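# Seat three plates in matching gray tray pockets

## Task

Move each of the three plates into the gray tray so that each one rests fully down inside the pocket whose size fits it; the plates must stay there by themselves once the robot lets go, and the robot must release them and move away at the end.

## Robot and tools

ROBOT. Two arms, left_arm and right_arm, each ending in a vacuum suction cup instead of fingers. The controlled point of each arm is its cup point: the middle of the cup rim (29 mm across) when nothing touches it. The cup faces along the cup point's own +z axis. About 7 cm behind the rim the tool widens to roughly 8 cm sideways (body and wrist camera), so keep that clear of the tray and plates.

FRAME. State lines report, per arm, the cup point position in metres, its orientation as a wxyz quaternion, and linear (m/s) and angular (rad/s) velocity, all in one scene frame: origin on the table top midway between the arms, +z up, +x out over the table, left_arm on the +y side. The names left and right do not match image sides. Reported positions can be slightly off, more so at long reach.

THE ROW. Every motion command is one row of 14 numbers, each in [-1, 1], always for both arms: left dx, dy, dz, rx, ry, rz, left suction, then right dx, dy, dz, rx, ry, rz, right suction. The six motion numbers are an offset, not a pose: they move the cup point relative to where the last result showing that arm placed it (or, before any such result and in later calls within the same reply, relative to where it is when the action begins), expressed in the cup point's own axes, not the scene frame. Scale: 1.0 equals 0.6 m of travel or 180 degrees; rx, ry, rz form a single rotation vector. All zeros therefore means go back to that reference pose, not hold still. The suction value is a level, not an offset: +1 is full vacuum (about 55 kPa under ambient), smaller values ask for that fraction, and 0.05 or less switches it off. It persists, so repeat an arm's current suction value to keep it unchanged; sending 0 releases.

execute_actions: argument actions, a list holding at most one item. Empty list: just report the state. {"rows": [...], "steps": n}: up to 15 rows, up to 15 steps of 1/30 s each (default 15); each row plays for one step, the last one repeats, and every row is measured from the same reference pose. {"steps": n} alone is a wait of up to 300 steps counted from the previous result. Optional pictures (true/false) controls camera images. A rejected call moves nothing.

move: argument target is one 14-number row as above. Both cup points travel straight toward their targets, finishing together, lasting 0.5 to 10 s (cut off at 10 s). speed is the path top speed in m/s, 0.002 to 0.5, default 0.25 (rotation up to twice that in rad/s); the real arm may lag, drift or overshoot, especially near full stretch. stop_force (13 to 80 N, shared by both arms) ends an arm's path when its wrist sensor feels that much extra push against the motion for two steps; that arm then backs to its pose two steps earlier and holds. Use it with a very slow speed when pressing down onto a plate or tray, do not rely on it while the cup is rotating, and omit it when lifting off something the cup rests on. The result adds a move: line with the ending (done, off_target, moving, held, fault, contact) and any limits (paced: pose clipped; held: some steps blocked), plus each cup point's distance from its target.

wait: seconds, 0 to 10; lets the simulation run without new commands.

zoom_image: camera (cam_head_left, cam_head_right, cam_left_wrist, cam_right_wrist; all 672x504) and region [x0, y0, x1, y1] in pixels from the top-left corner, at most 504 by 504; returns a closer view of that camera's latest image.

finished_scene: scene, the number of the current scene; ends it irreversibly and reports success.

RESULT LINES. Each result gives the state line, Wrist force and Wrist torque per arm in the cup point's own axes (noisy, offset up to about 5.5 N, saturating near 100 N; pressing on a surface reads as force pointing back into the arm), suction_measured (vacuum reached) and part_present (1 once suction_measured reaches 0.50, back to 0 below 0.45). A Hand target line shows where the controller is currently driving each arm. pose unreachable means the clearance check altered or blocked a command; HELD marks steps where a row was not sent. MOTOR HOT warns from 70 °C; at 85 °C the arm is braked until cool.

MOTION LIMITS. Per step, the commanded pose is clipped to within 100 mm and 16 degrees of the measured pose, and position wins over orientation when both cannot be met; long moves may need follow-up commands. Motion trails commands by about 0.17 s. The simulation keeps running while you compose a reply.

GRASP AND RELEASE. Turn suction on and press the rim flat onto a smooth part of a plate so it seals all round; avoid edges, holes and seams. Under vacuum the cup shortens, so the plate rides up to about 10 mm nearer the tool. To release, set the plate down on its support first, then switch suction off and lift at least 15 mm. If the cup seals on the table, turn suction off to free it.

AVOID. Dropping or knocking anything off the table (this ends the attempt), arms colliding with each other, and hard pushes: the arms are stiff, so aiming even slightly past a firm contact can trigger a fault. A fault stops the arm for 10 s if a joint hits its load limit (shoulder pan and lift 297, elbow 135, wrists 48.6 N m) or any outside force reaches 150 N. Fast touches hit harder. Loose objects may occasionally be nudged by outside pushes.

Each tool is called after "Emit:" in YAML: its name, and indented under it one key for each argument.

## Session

Emit:
execute_actions:
  actions: []

Scene clock: 0.00 s of 7200.00 s.
left_arm: end_effector_position=(+0.6022, +0.6431, +0.2275) suction_measured=0.00 part_present=0 end_effector_quat_wxyz=(-0.001, -0.254, +0.967, -0.000) end_effector_velocity=(+0.000, -0.000, -0.000) end_effector_angular_velocity=(-0.001, -0.001, -0.000) | right_arm: end_effector_position=(+0.5596, -0.6427, +0.2288) suction_measured=0.00 part_present=0 end_effector_quat_wxyz=(+0.002, +0.239, +0.971, +0.001) end_effector_velocity=(+0.001, -0.000, +0.001) end_effector_angular_velocity=(-0.001, -0.001, +0.001)
Joint positions: left_arm=[-0.281 -1.555  2.143 -2.158 -1.572  2.337] | right_arm=[-0.282 -1.557  2.143 -2.16  -1.569 -2.9  ]
Joint velocities: left_arm=[ 0.     0.     0.    -0.001 -0.     0.   ] | right_arm=[-0.    -0.    -0.001 -0.    -0.001 -0.001]
Motor temperatures (°C, as the motors report them): left_arm=[22 26 24 29 29 29] | right_arm=[25 23 25 29 30 30]
Wrist force (N, on the end effector, along its own x y z axes, offset not removed): no reading
Wrist torque (N m, same axes, about the end effector's origin, offset not removed): no reading
Hand target (left_arm): +0.602, +0.643, +0.227; -0.001, -0.254, +0.967, -0.000
Hand target (right_arm): +0.560, -0.643, +0.229; +0.002, +0.239, +0.971, +0.001
camera_calibration (this result's frames):
cam_left_wrist: T_world_to_cam=[[0.484463, -0.874717, 0.0128392, 0.278708], [-0.81157, -0.443913, 0.379862, 0.693514], [-0.326573, -0.194449, -0.924954, 0.631022], [0, 0, 0, 1]] pos_world=[0.633886, 0.674352, 0.316648]
cam_right_wrist: T_world_to_cam=[[-0.432468, -0.901648, -0.00163001, -0.32616], [-0.861787, 0.412817, 0.294796, 0.696587], [-0.265129, 0.128895, -0.955559, 0.548843], [0, 0, 0, 1]] pos_world=[0.604771, -0.652387, 0.318569]

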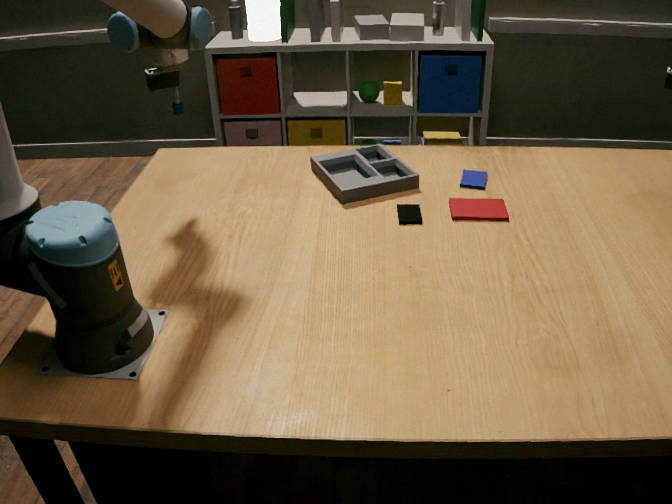

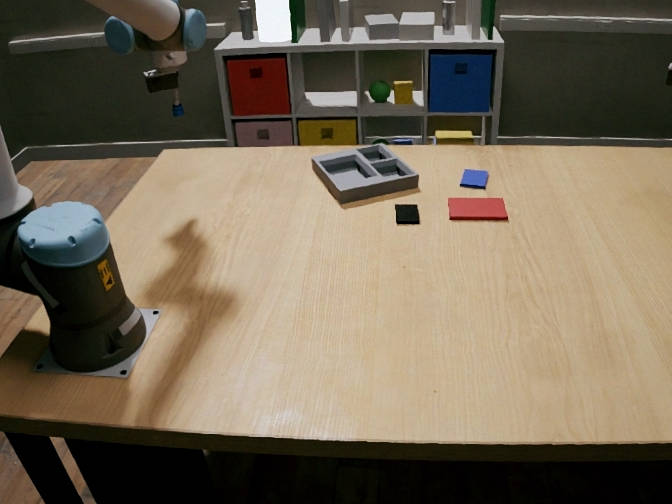

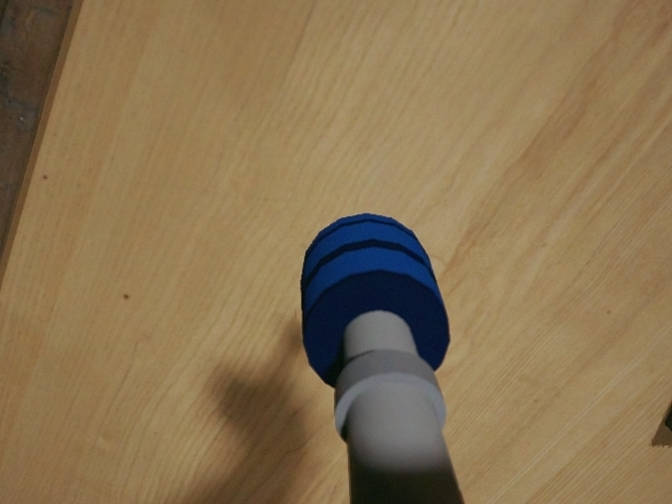

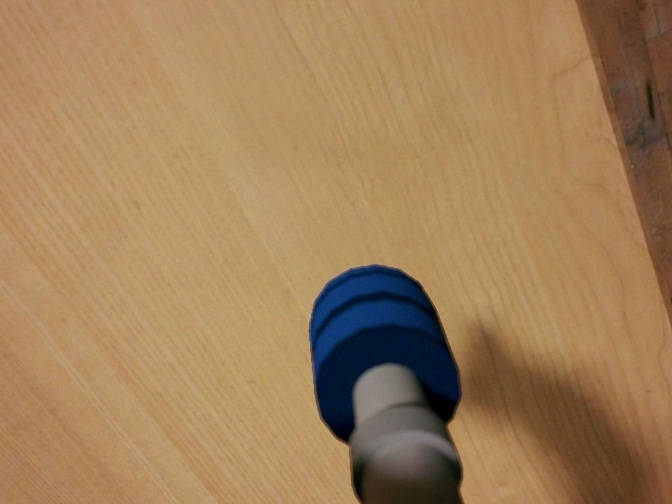

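Emit:
move:
  target: [0.684,-0.738,0.2125,0,0,0.163,0,0.2475,0.832,0.215,0,0,-0.153,0]
  speed: 0.35

Scene clock: 7.70 s of 7200.00 s.
left_arm: end_effector_position=(+0.4620, +0.0560, +0.0999) suction_measured=0.00 part_present=0 end_effector_quat_wxyz=(-0.001, -0.001, +1.000, -0.000) end_effector_velocity=(+0.000, -0.002, +0.000) end_effector_angular_velocity=(-0.000, +0.000, -0.001) | right_arm: end_effector_position=(+0.6604, -0.1313, +0.1000) suction_measured=0.00 part_present=0 end_effector_quat_wxyz=(+0.001, +0.001, +1.000, +0.001) end_effector_velocity=(+0.001, +0.002, -0.001) end_effector_angular_velocity=(+0.000, +0.001, +0.001)
Joint positions: left_arm=[-1.101 -1.197  1.978 -2.351 -1.572  2.029] | right_arm=[ 0.399 -1.021  1.69  -2.243 -1.569 -2.7  ]
Joint velocities: left_arm=[-0.001  0.002 -0.003  0.001 -0.     0.001] | right_arm=[ 0.002  0.003 -0.004  0.001  0.     0.   ]
Motor temperatures (°C, as the motors report them): left_arm=[22 26 24 29 29 29] | right_arm=[25 23 25 29 30 30]
Wrist force (N, on the end effector, along its own x y z axes, offset not removed): left_arm=[-4.4 -4.3 0.8] | right_arm=[-2.3 0.2 -1.1]
Wrist torque (N m, same axes, about the end effector's origin, offset not removed): left_arm=[-0.51 0.48 0.00] | right_arm=[0.08 0.41 -0.18]
Hand target (left_arm): +0.462, +0.056, +0.100; -0.001, -0.001, +1.000, -0.000
Hand target (right_arm): +0.660, -0.131, +0.100; +0.001, +0.001, +1.000, +0.001
Off the commanded pose (left_arm): 0.001 m, 0 deg.
Off the commanded pose (right_arm): 0.001 m, 0 deg.
After step 90, 2.23 s passed at rest.
move: done
camera_calibration (this result's frames):
cam_left_wrist: T_world_to_cam=[[-0.00603192, -0.999905, 0.0124106, 0.0683471], [-0.924966, 0.0102952, 0.37991, 0.39446], [-0.380001, -0.00918781, -0.92494, 0.367295], [0, 0, 0, 1]] pos_world=[0.504847, 0.0676542, 0.189019]
cam_right_wrist: T_world_to_cam=[[0.0332615, -0.999444, -0.00215751, -0.141996], [-0.954878, -0.0324156, 0.295225, 0.613269], [-0.295131, -0.00775945, -0.955425, 0.388419], [0, 0, 0, 1]] pos_world=[0.704954, -0.119024, 0.189746]

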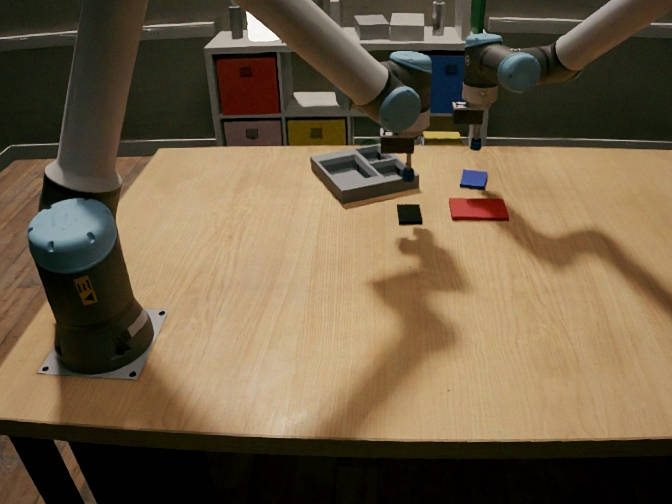

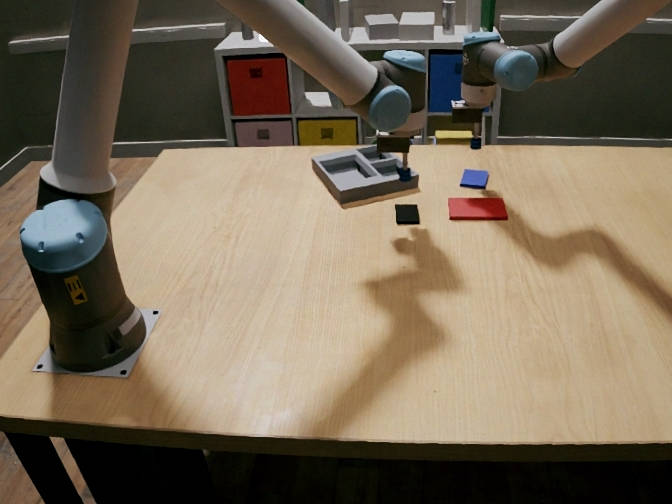

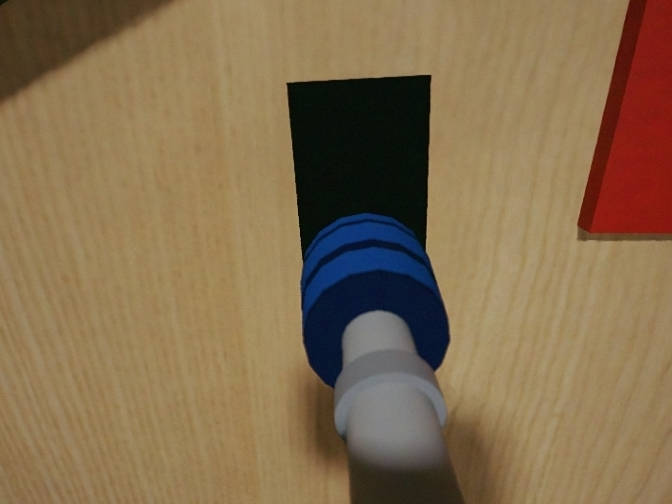

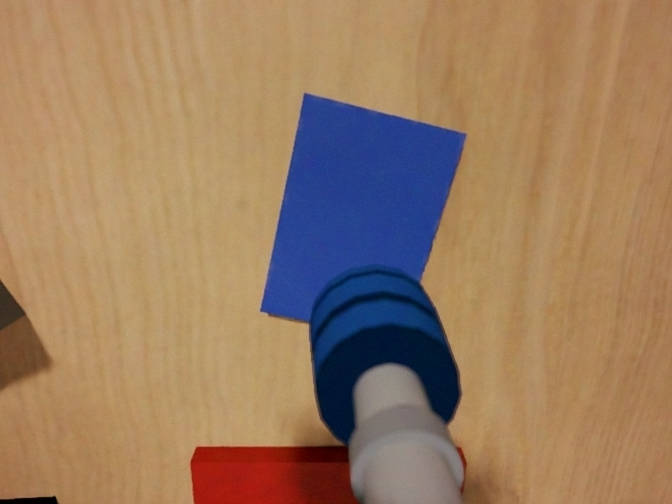

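Emit:
move:
  target: [0.003,-0.002,0.155,0,0,0,1,0,0.002,0.155,0,0,0,1]
  speed: 0.06
  stop_force: 15

Scene clock: 14.03 s of 7200.00 s.
left_arm: end_effector_position=(+0.4602, +0.0548, +0.0071) suction_measured=0.44 part_present=0 end_effector_quat_wxyz=(-0.001, -0.001, +1.000, -0.000) end_effector_velocity=(+0.000, +0.000, -0.003) end_effector_angular_velocity=(+0.002, -0.001, -0.000) | right_arm: end_effector_position=(+0.6605, -0.1300, +0.0072) suction_measured=0.49 part_present=0 end_effector_quat_wxyz=(+0.001, +0.001, +1.000, +0.001) end_effector_velocity=(-0.001, -0.000, -0.004) end_effector_angular_velocity=(+0.000, +0.002, +0.000)
Joint positions: left_arm=[-1.103 -1.071  2.014 -2.513 -1.572  2.026] | right_arm=[ 0.4   -0.917  1.721 -2.378 -1.569 -2.699]
Joint velocities: left_arm=[-0.     0.004  0.    -0.002  0.001  0.   ] | right_arm=[ 0.     0.003  0.002 -0.003  0.001 -0.   ]
Motor temperatures (°C, as the motors report them): left_arm=[22 26 24 29 29 29] | right_arm=[25 23 25 29 30 30]
Wrist force (N, on the end effector, along its own x y z axes, offset not removed): left_arm=[0.7 -1.2 2.5] | right_arm=[-0.6 0.5 -1.8]
Wrist torque (N m, same axes, about the end effector's origin, offset not removed): left_arm=[-0.19 -0.27 -0.07] | right_arm=[0.16 0.25 -0.20]
Hand target (left_arm): +0.460, +0.055, +0.007; -0.001, -0.001, +1.000, -0.000
Hand target (right_arm): +0.660, -0.130, +0.007; +0.001, +0.001, +1.000, +0.001
Off the commanded pose (left_arm): 0.000 m, 0 deg.
Off the commanded pose (right_arm): 0.000 m, 0 deg.
After step 90, 1.37 s passed at rest.
move: done
camera_calibration (this result's frames):
cam_left_wrist: T_world_to_cam=[[-0.00603237, -0.999905, 0.012399, 0.0683139], [-0.924965, 0.0102912, 0.379914, 0.428058], [-0.380005, -0.00917684, -0.924939, 0.280775], [0, 0, 0, 1]] pos_world=[0.503047, 0.0664787, 0.0962277]
cam_right_wrist: T_world_to_cam=[[0.0332623, -0.999444, -0.0021502, -0.14096], [-0.954875, -0.0324142, 0.295232, 0.64081], [-0.295138, -0.00776695, -0.955423, 0.299819], [0, 0, 0, 1]] pos_world=[0.705071, -0.117781, 0.0969633]

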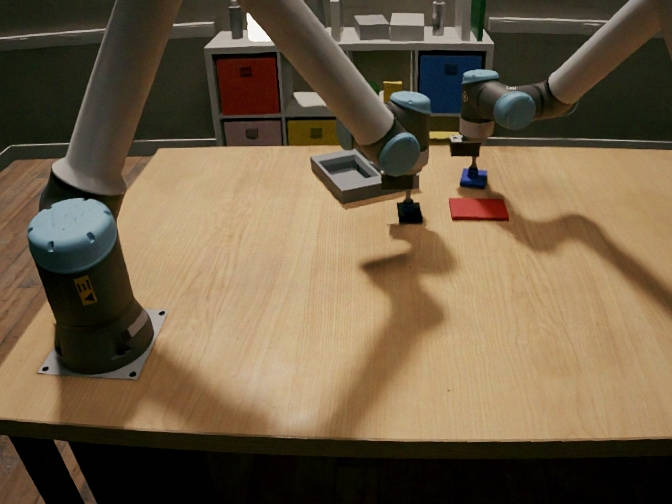

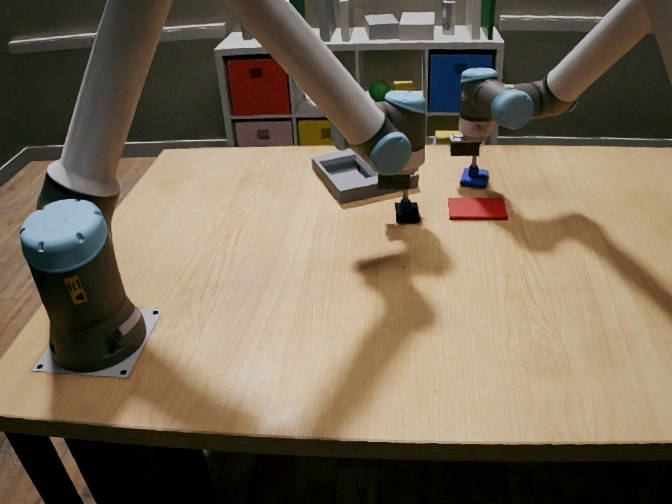

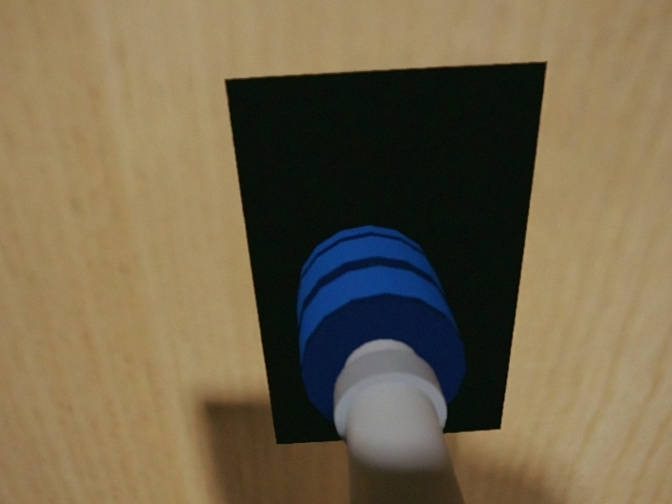

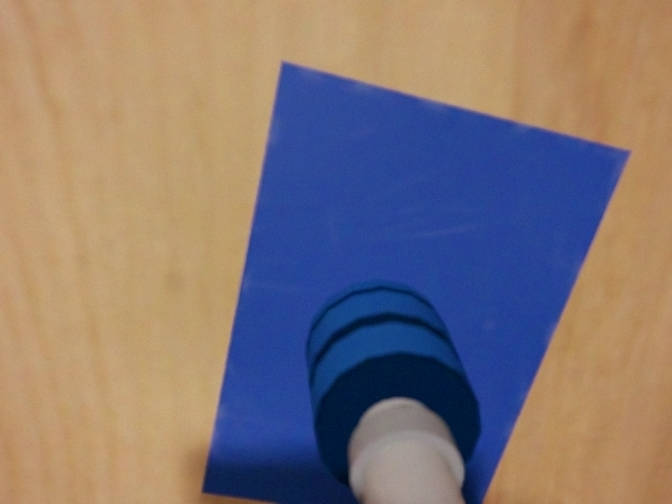

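Emit:
move:
  target: [0,0,-0.095,0,0,0,1,0,-0.05,-0.095,0,0,0,1]
  speed: 0.15

Emit:
move:
  target: [-0.3,0.075,-0.08,0,0,-0.1,1,0,-0.08,0,0,0,-0.18,1]
  speed: 0.25

Scene clock: 20.30 s of 7200.00 s.
left_arm: end_effector_position=(+0.4602, +0.0548, +0.0639) suction_measured=1.00 part_present=1 end_effector_quat_wxyz=(-0.001, -0.001, +1.000, -0.000) end_effector_velocity=(-0.000, -0.000, +0.002) end_effector_angular_velocity=(-0.000, +0.000, -0.000) | right_arm: end_effector_position=(+0.6603, -0.1600, +0.0640) suction_measured=1.00 part_present=1 end_effector_quat_wxyz=(+0.001, +0.001, +1.000, +0.001) end_effector_velocity=(+0.000, -0.001, +0.002) end_effector_angular_velocity=(-0.001, -0.001, +0.000)
Joint positions: left_arm=[-1.103 -1.151  1.995 -2.415 -1.572  2.026] | right_arm=[ 0.369 -1.004  1.743 -2.313 -1.569 -2.73 ]
Joint velocities: left_arm=[-0.    -0.003 -0.001  0.003 -0.    -0.   ] | right_arm=[-0.001 -0.003 -0.     0.003 -0.001 -0.001]
Motor temperatures (°C, as the motors report them): left_arm=[22 26 24 29 29 29] | right_arm=[25 23 25 29 30 30]
Wrist force (N, on the end effector, along its own x y z axes, offset not removed): left_arm=[-1.8 -4.1 -2.1] | right_arm=[-1.2 -1.1 -0.2]
Wrist torque (N m, same axes, about the end effector's origin, offset not removed): left_arm=[-0.35 0.16 -0.09] | right_arm=[-0.05 0.36 -0.20]
Hand target (left_arm): +0.460, +0.055, +0.064; -0.001, -0.001, +1.000, -0.000
Hand target (right_arm): +0.660, -0.160, +0.064; +0.001, +0.001, +1.000, +0.001
Off the commanded pose (left_arm): 0.000 m, 0 deg.
Off the commanded pose (right_arm): 0.000 m, 0 deg.
move: done
camera_calibration (this result's frames):
cam_left_wrist: T_world_to_cam=[[-0.00603307, -0.999905, 0.0123996, 0.0676005], [-0.924965, 0.0102921, 0.379913, 0.406469], [-0.380005, -0.00917718, -0.924939, 0.333333], [0, 0, 0, 1]] pos_world=[0.503045, 0.0664697, 0.153051]
cam_right_wrist: T_world_to_cam=[[0.0332621, -0.999445, -0.00206185, -0.170761], [-0.954896, -0.0323885, 0.295169, 0.622947], [-0.295071, -0.00784908, -0.955443, 0.353739], [0, 0, 0, 1]] pos_world=[0.704908, -0.147713, 0.153751]

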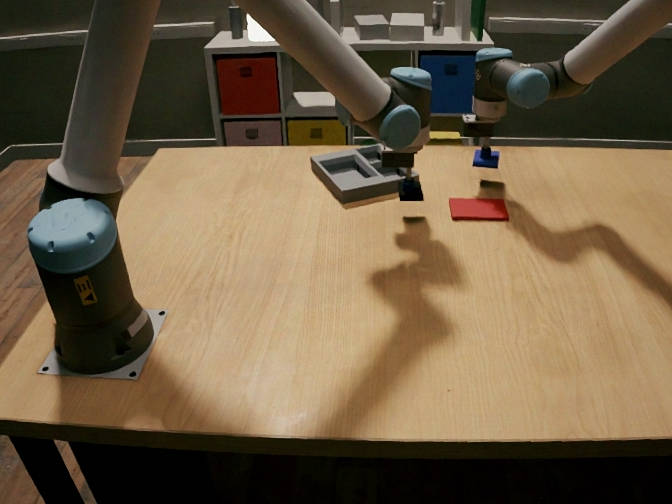

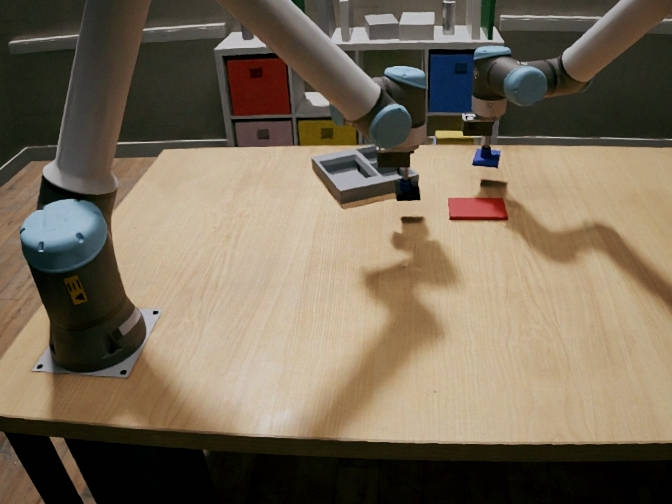

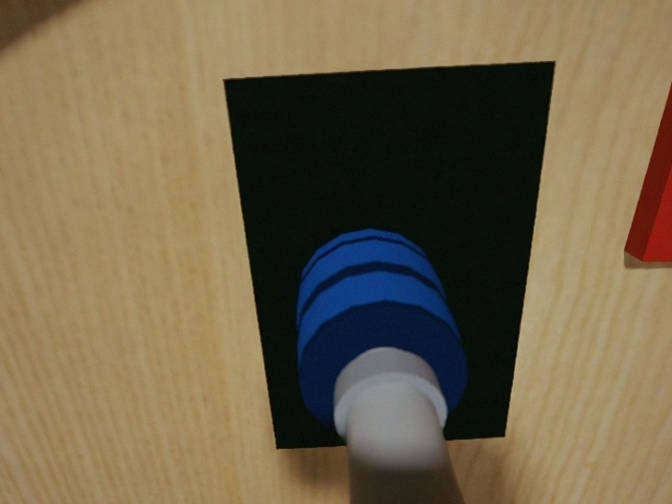

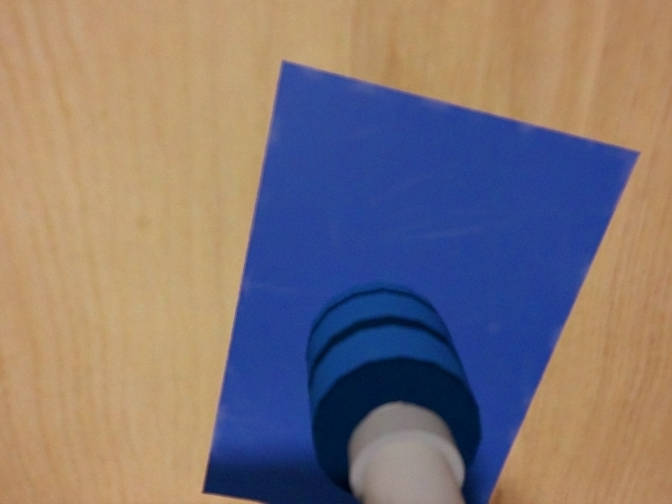

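Scene clock: 22.00 s of 7200.00 s.
left_arm: end_effector_position=(+0.6399, +0.1001, +0.1118) suction_measured=1.00 part_present=1 end_effector_quat_wxyz=(-0.001, -0.158, +0.988, -0.000) end_effector_velocity=(+0.001, -0.000, +0.000) end_effector_angular_velocity=(-0.001, +0.002, +0.003) | right_arm: end_effector_position=(+0.6602, -0.2080, +0.0639) suction_measured=0.99 part_present=1 end_effector_quat_wxyz=(+0.002, -0.277, +0.961, +0.001) end_effector_velocity=(-0.000, -0.000, -0.000) end_effector_angular_velocity=(+0.002, +0.001, +0.008)
Joint positions: left_arm=[-0.882 -1.087  1.774 -2.257 -1.572  1.933] | right_arm=[ 0.317 -1.037  1.801 -2.339 -1.569 -3.346]
Joint velocities: left_arm=[ 0.002  0.002 -0.004  0.002 -0.002 -0.001] | right_arm=[-0.001 -0.     0.001 -0.001  0.002 -0.008]
Motor temperatures (°C, as the motors report them): left_arm=[22 26 24 29 29 29] | right_arm=[25 23 25 29 30 30]
Wrist force (N, on the end effector, along its own x y z axes, offset not removed): left_arm=[-2.7 -0.6 2.3] | right_arm=[-0.9 -1.0 1.4]
Wrist torque (N m, same axes, about the end effector's origin, offset not removed): left_arm=[-0.03 0.15 -0.13] | right_arm=[-0.03 0.25 -0.20]
Hand target (left_arm): +0.640, +0.100, +0.112; -0.001, -0.158, +0.987, -0.000
Hand target (right_arm): +0.660, -0.208, +0.064; +0.002, -0.278, +0.961, +0.001
Off the commanded pose (left_arm): 0.000 m, 0 deg.
Off the commanded pose (right_arm): 0.000 m, 0 deg.
move: done
camera_calibration (this result's frames):
cam_left_wrist: T_world_to_cam=[[0.302896, -0.952944, 0.012314, -0.0889858], [-0.882962, -0.275743, 0.379927, 0.555837], [-0.358653, -0.125951, -0.924935, 0.444423], [0, 0, 0, 1]] pos_world=[0.67713, 0.124445, 0.200981]
cam_right_wrist: T_world_to_cam=[[0.562976, -0.826473, 0.000024676, -0.532583], [-0.789897, -0.538052, 0.294216, 0.407237], [-0.243148, -0.165656, -0.955739, 0.286217], [0, 0, 0, 1]] pos_world=[0.6911, -0.173638, 0.153746]

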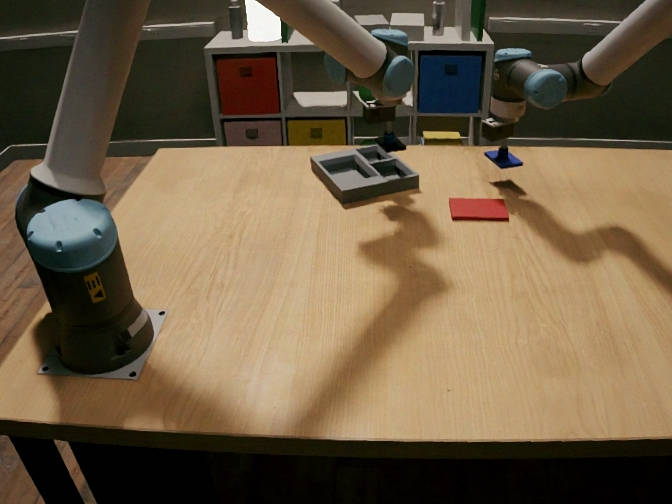

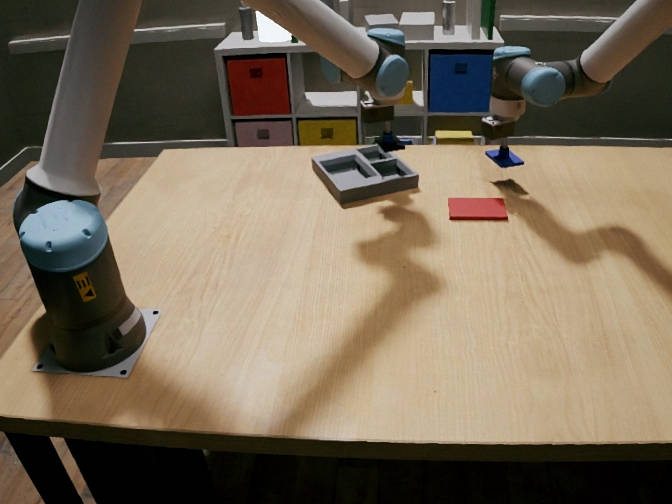

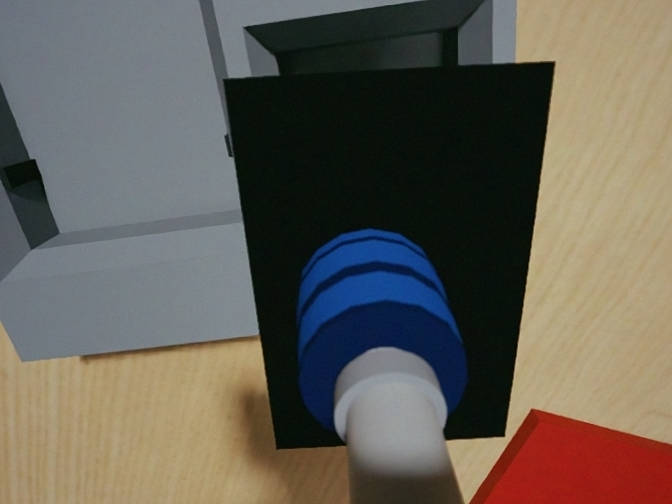

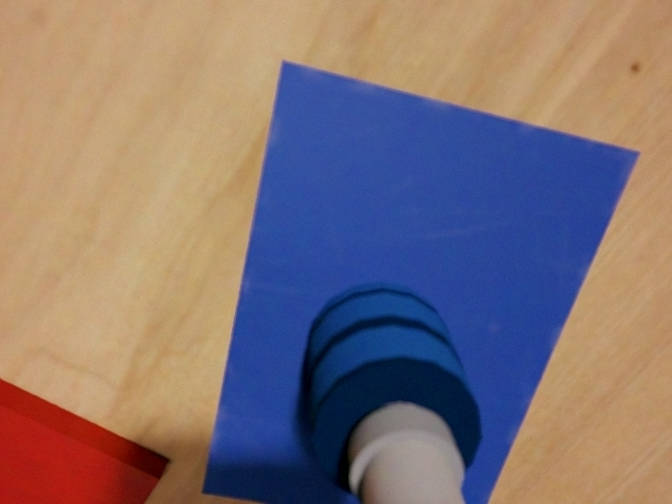

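Emit:
move:
  target: [-0.197,0.002,0.086,0,0,-0.016,1,0,0,0,0,0,-0.018,1]
  speed: 0.2

Scene clock: 30.40 s of 7200.00 s.
left_arm: end_effector_position=(+0.7518, +0.1379, +0.0603) suction_measured=1.00 part_present=1 end_effector_quat_wxyz=(-0.001, -0.182, +0.983, -0.000) end_effector_velocity=(+0.002, +0.000, -0.002) end_effector_angular_velocity=(+0.001, +0.000, +0.000) | right_arm: end_effector_position=(+0.6602, -0.2080, +0.0640) suction_measured=0.98 part_present=1 end_effector_quat_wxyz=(+0.002, -0.304, +0.953, +0.001) end_effector_velocity=(+0.001, +0.000, +0.001) end_effector_angular_velocity=(-0.000, -0.001, +0.000)
Joint positions: left_arm=[-0.76  -0.945  1.645 -2.27  -1.572  2.006] | right_arm=[ 0.317 -1.037  1.801 -2.339 -1.569 -3.402]
Joint velocities: left_arm=[ 0.001  0.004 -0.003 -0.     0.     0.001] | right_arm=[ 0.     0.    -0.001  0.    -0.001 -0.   ]
Motor temperatures (°C, as the motors report them): left_arm=[22 26 24 29 29 29] | right_arm=[25 23 25 29 30 30]
Wrist force (N, on the end effector, along its own x y z axes, offset not removed): left_arm=[-4.8 -2.7 2.2] | right_arm=[-2.5 0.6 0.9]
Wrist torque (N m, same axes, about the end effector's origin, offset not removed): left_arm=[-0.37 0.54 -0.07] | right_arm=[0.21 0.51 -0.12]
Hand target (left_arm): +0.752, +0.138, +0.060; -0.001, -0.182, +0.983, -0.000
Hand target (right_arm): +0.660, -0.208, +0.064; +0.002, -0.305, +0.952, +0.001
Off the commanded pose (left_arm): 0.000 m, 0 deg.
Off the commanded pose (right_arm): 0.000 m, 0 deg.
move: done
camera_calibration (this result's frames):
cam_left_wrist: T_world_to_cam=[[0.350318, -0.936548, 0.0124736, -0.124102], [-0.86805, -0.319636, 0.379898, 0.679431], [-0.351806, -0.143913, -0.924944, 0.438935], [0, 0, 0, 1]] pos_world=[0.787674, 0.164111, 0.149424]
cam_right_wrist: T_world_to_cam=[[0.608658, -0.793433, 0.000246643, -0.555948], [-0.758385, -0.581681, 0.294109, 0.377363], [-0.233212, -0.179199, -0.955772, 0.276886], [0, 0, 0, 1]] pos_world=[0.689142, -0.171985, 0.153791]

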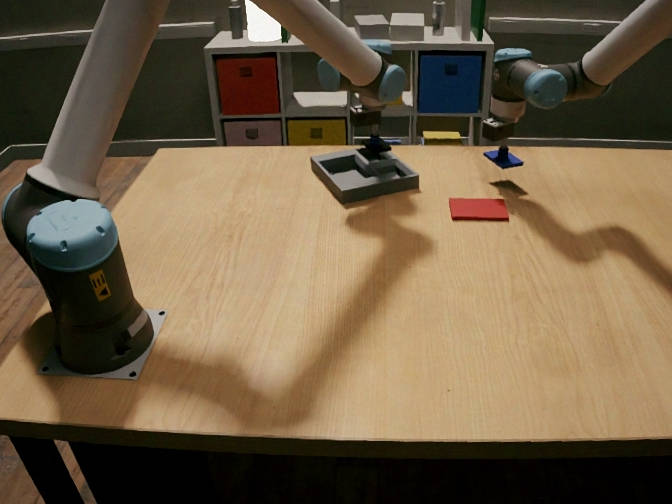

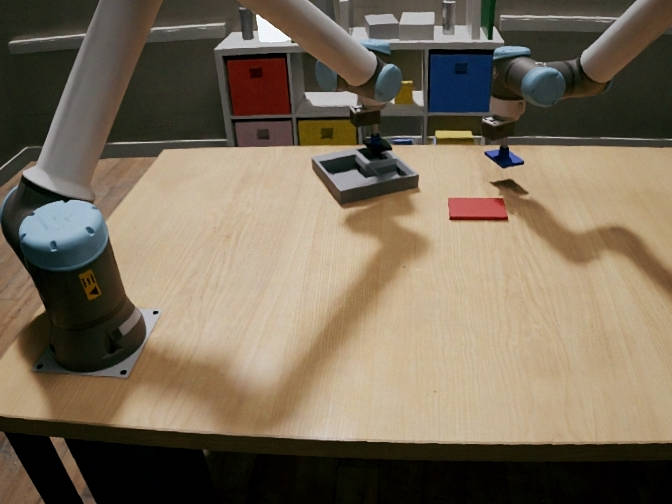

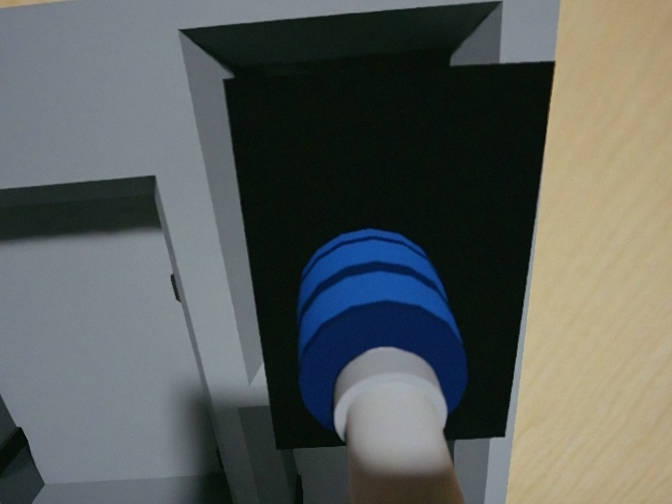

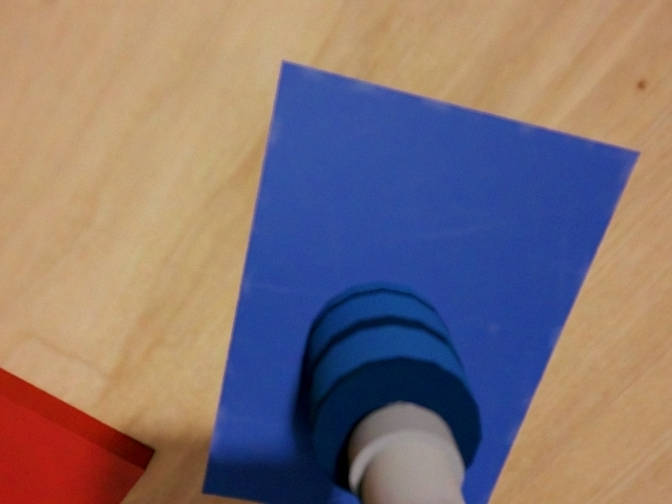

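Emit:
move:
  target: [-0.005,0.0103,0.03,0,0,-0.008,1,0,0,0,0,0,0,1]
  speed: 0.05

Scene clock: 35.47 s of 7200.00 s.
left_arm: end_effector_position=(+0.7523, +0.1447, +0.0425) suction_measured=1.00 part_present=1 end_effector_quat_wxyz=(-0.001, -0.194, +0.981, -0.000) end_effector_velocity=(+0.000, +0.001, -0.003) end_effector_angular_velocity=(+0.001, +0.000, +0.003) | right_arm: end_effector_position=(+0.6602, -0.2080, +0.0639) suction_measured=0.99 part_present=1 end_effector_quat_wxyz=(+0.002, -0.305, +0.953, +0.001) end_effector_velocity=(+0.001, +0.000, +0.001) end_effector_angular_velocity=(-0.001, -0.001, -0.001)
Joint positions: left_arm=[-0.754 -0.93   1.659 -2.299 -1.572  1.987] | right_arm=[ 0.317 -1.037  1.801 -2.339 -1.569 -3.402]
Joint velocities: left_arm=[ 0.001  0.003  0.002 -0.004  0.    -0.002] | right_arm=[ 0.     0.    -0.001 -0.    -0.001  0.001]
Motor temperatures (°C, as the motors report them): left_arm=[22 26 24 29 29 29] | right_arm=[25 23 25 29 30 30]
Wrist force (N, on the end effector, along its own x y z axes, offset not removed): left_arm=[-1.9 1.9 -2.7] | right_arm=[-1.9 0.2 -0.6]
Wrist torque (N m, same axes, about the end effector's origin, offset not removed): left_arm=[0.43 0.16 -0.01] | right_arm=[0.08 0.42 -0.15]
Hand target (left_arm): +0.752, +0.145, +0.042; -0.001, -0.195, +0.981, -0.000
Hand target (right_arm): +0.660, -0.208, +0.064; +0.002, -0.304, +0.953, +0.001
Off the commanded pose (left_arm): 0.000 m, 0 deg.
Off the commanded pose (right_arm): 0.000 m, 0 deg.
move: done
camera_calibration (this result's frames):
cam_left_wrist: T_world_to_cam=[[0.37344, -0.927571, 0.0124491, -0.136453], [-0.859843, -0.341074, 0.379918, 0.685778], [-0.348155, -0.152581, -0.924936, 0.422182], [0, 0, 0, 1]] pos_world=[0.787603, 0.171748, 0.131651]
cam_right_wrist: T_world_to_cam=[[0.608731, -0.793377, 0.000233768, -0.55592], [-0.758309, -0.581738, 0.294192, 0.377299], [-0.233269, -0.179261, -0.955746, 0.276866], [0, 0, 0, 1]] pos_world=[0.689099, -0.171934, 0.153745]

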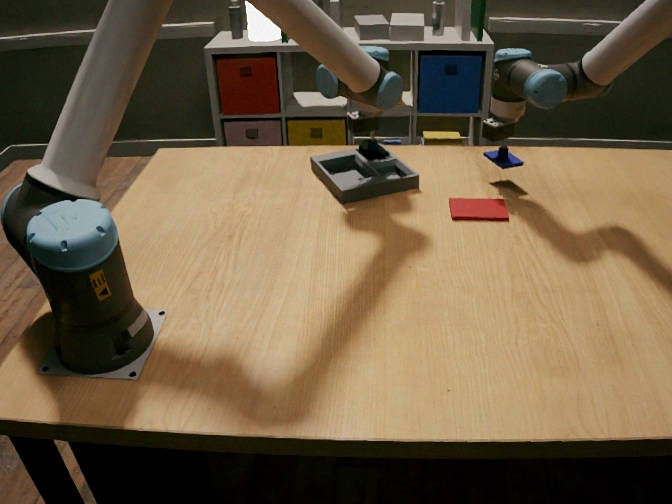

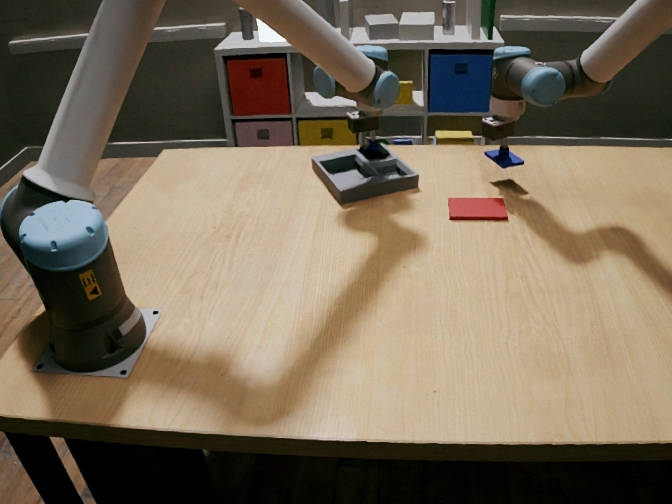

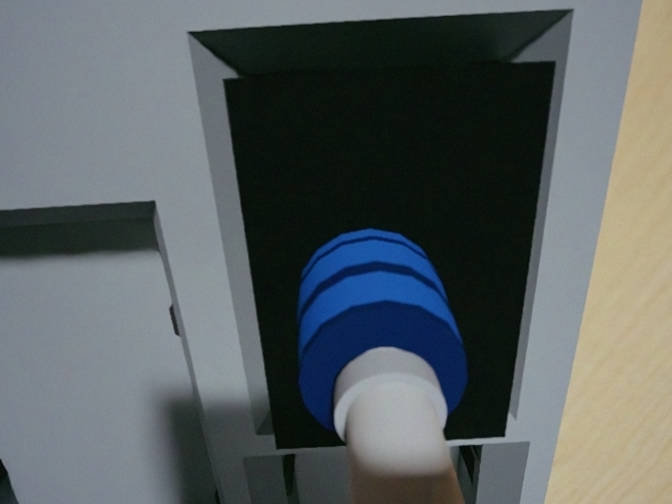

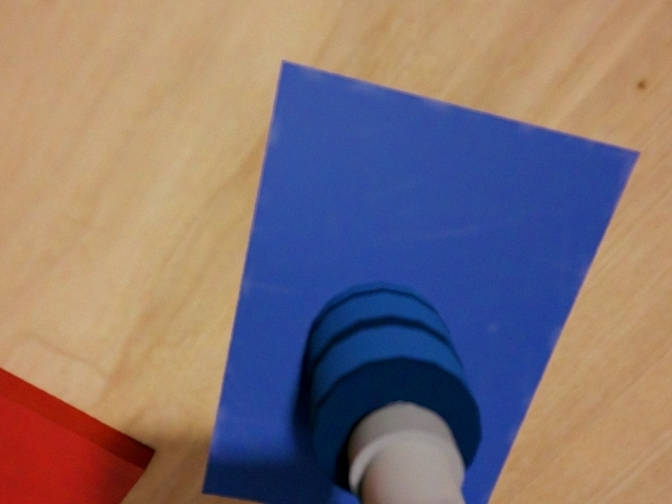

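Emit:
move:
  target: [0,0,0.054,0,0,0,1,0,0,0,0,0,0,1]
  speed: 0.03
  stop_force: 25

Emit:
move:
  target: [0,0,0.02,0,0,0,1,0,0,0,0,0,0,1]
  speed: 0.005
  stop_force: 18

Scene clock: 39.97 s of 7200.00 s.
left_arm: end_effector_position=(+0.7524, +0.1447, +0.0103) suction_measured=1.00 part_present=1 end_effector_quat_wxyz=(-0.001, -0.195, +0.981, -0.000) end_effector_velocity=(+0.000, -0.000, -0.003) end_effector_angular_velocity=(-0.000, +0.000, +0.000) | right_arm: end_effector_position=(+0.6602, -0.2080, +0.0640) suction_measured=0.98 part_present=1 end_effector_quat_wxyz=(+0.002, -0.304, +0.953, +0.001) end_effector_velocity=(+0.000, +0.000, +0.000) end_effector_angular_velocity=(-0.000, -0.000, -0.000)
Joint positions: left_arm=[-0.754 -0.894  1.667 -2.343 -1.572  1.987] | right_arm=[ 0.317 -1.037  1.801 -2.339 -1.569 -3.402]
Joint velocities: left_arm=[ 0.     0.003  0.    -0.003 -0.    -0.   ] | right_arm=[ 0.  0. -0.  0. -0.  0.]
Motor temperatures (°C, as the motors report them): left_arm=[22 26 24 29 29 29] | right_arm=[25 23 25 29 30 30]
Wrist force (N, on the end effector, along its own x y z axes, offset not removed): left_arm=[-0.9 -5.2 1.7] | right_arm=[-2.0 -0.2 0.0]
Wrist torque (N m, same axes, about the end effector's origin, offset not removed): left_arm=[-0.46 0.06 -0.18] | right_arm=[-0.01 0.32 -0.08]
Hand target (left_arm): +0.752, +0.145, +0.010; -0.001, -0.194, +0.981, -0.000
Hand target (right_arm): +0.660, -0.208, +0.064; +0.002, -0.305, +0.953, +0.001
Off the commanded pose (left_arm): 0.000 m, 0 deg.
Off the commanded pose (right_arm): 0.000 m, 0 deg.
move: done
camera_calibration (this result's frames):
cam_left_wrist: T_world_to_cam=[[0.373471, -0.927558, 0.0124407, -0.136052], [-0.859835, -0.341107, 0.379907, 0.698012], [-0.348143, -0.152581, -0.924941, 0.392445], [0, 0, 0, 1]] pos_world=[0.787613, 0.17178, 0.0995015]
cam_right_wrist: T_world_to_cam=[[0.608658, -0.793433, 0.000259526, -0.555953], [-0.758387, -0.581677, 0.294112, 0.377365], [-0.233207, -0.17921, -0.955771, 0.27688], [0, 0, 0, 1]] pos_world=[0.689144, -0.171987, 0.153791]

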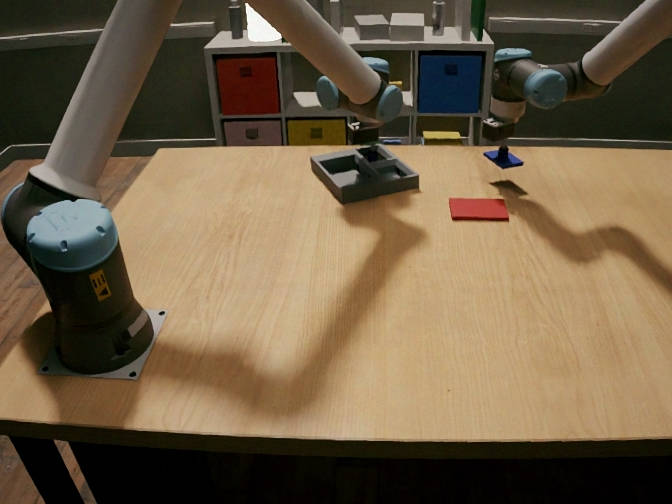

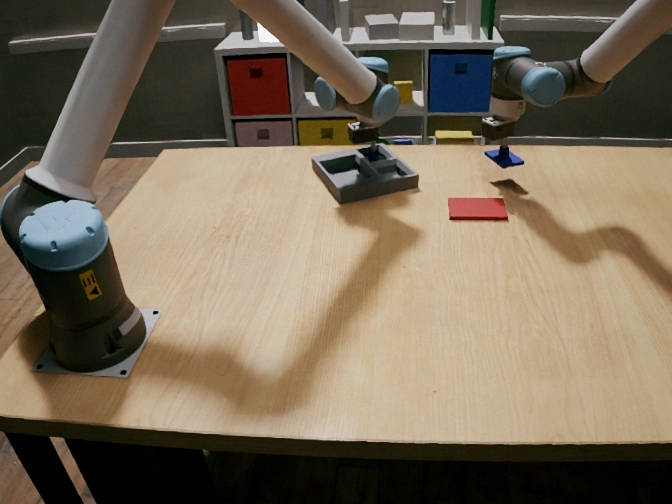

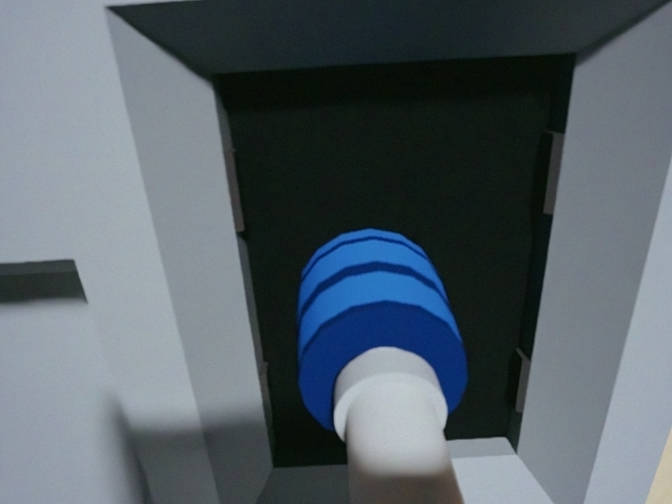

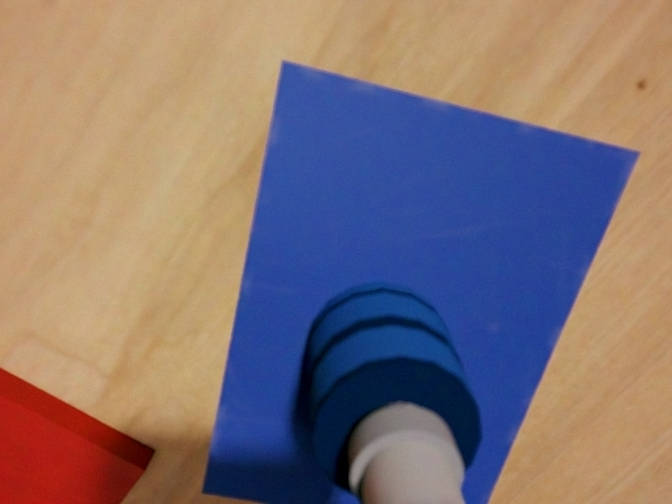

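Scene clock: 41.97 s of 7200.00 s.
left_arm: end_effector_position=(+0.7524, +0.1446, +0.0023) suction_measured=1.00 part_present=1 end_effector_quat_wxyz=(-0.001, -0.195, +0.981, -0.000) end_effector_velocity=(-0.001, +0.001, +0.001) end_effector_angular_velocity=(+0.002, +0.002, -0.000) | right_arm: end_effector_position=(+0.6602, -0.2080, +0.0640) suction_measured=1.00 part_present=1 end_effector_quat_wxyz=(+0.002, -0.304, +0.953, +0.001) end_effector_velocity=(+0.000, +0.000, +0.000) end_effector_angular_velocity=(+0.000, -0.000, +0.000)
Joint positions: left_arm=[-0.754 -0.885  1.669 -2.355 -1.572  1.987] | right_arm=[ 0.317 -1.037  1.801 -2.339 -1.569 -3.402]
Joint velocities: left_arm=[-0.    -0.001  0.     0.003  0.     0.   ] | right_arm=[-0. -0.  0. -0.  0. -0.]
Motor temperatures (°C, as the motors report them): left_arm=[22 26 24 29 29 29] | right_arm=[25 23 25 29 30 30]
Wrist force (N, on the end effector, along its own x y z axes, offset not removed): left_arm=[9.1 7.0 -32.3] | right_arm=[-2.1 2.0 1.3]
Wrist torque (N m, same axes, about the end effector's origin, offset not removed): left_arm=[-0.06 -0.77 -0.19] | right_arm=[0.36 0.46 -0.11]
Hand target (left_arm): +0.752, +0.145, +0.003; -0.001, -0.195, +0.981, -0.000
Hand target (right_arm): +0.660, -0.208, +0.064; +0.002, -0.304, +0.953, +0.001
Off the commanded pose (left_arm): 0.004 m, 0 deg.
Off the commanded pose (right_arm): 0.000 m, 0 deg.
move: contact (left_arm)
camera_calibration (this result's frames):
cam_left_wrist: T_world_to_cam=[[0.373461, -0.927558, 0.0127365, -0.136044], [-0.859926, -0.341016, 0.379782, 0.701143], [-0.347927, -0.152786, -0.924988, 0.384924], [0, 0, 0, 1]] pos_world=[0.787664, 0.171724, 0.0915013]
cam_right_wrist: T_world_to_cam=[[0.608658, -0.793433, 0.000259589, -0.555953], [-0.758387, -0.581677, 0.294112, 0.377365], [-0.233207, -0.17921, -0.955771, 0.27688], [0, 0, 0, 1]] pos_world=[0.689144, -0.171987, 0.153791]

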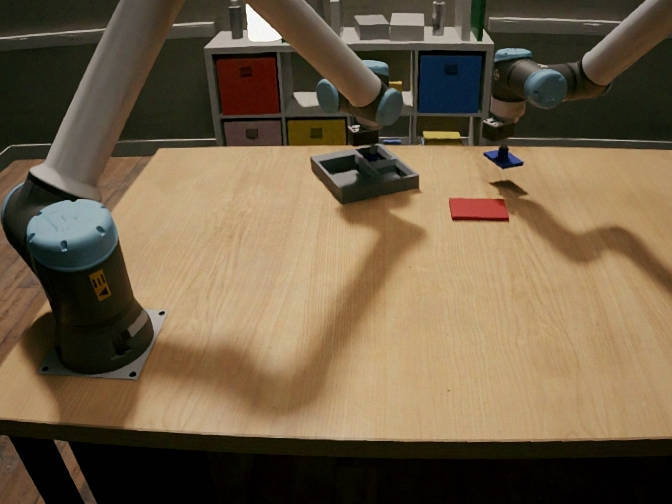

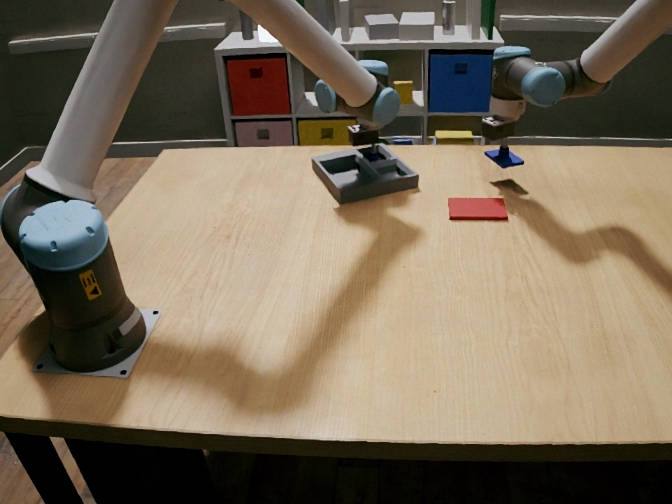

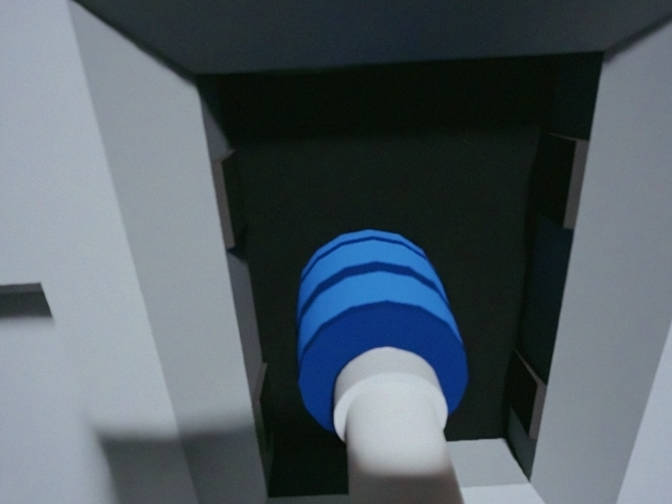

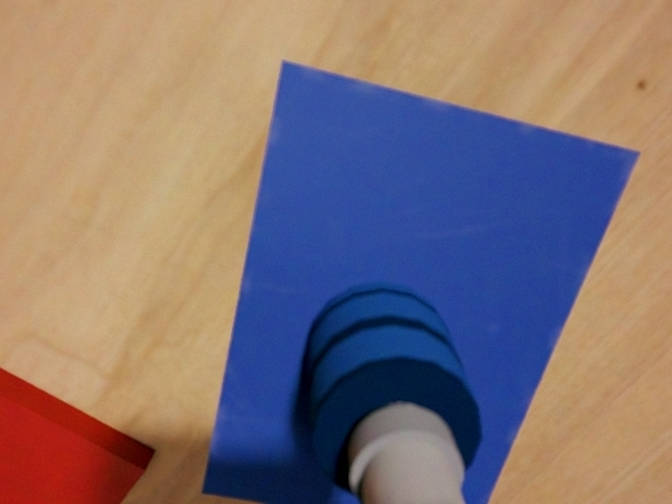

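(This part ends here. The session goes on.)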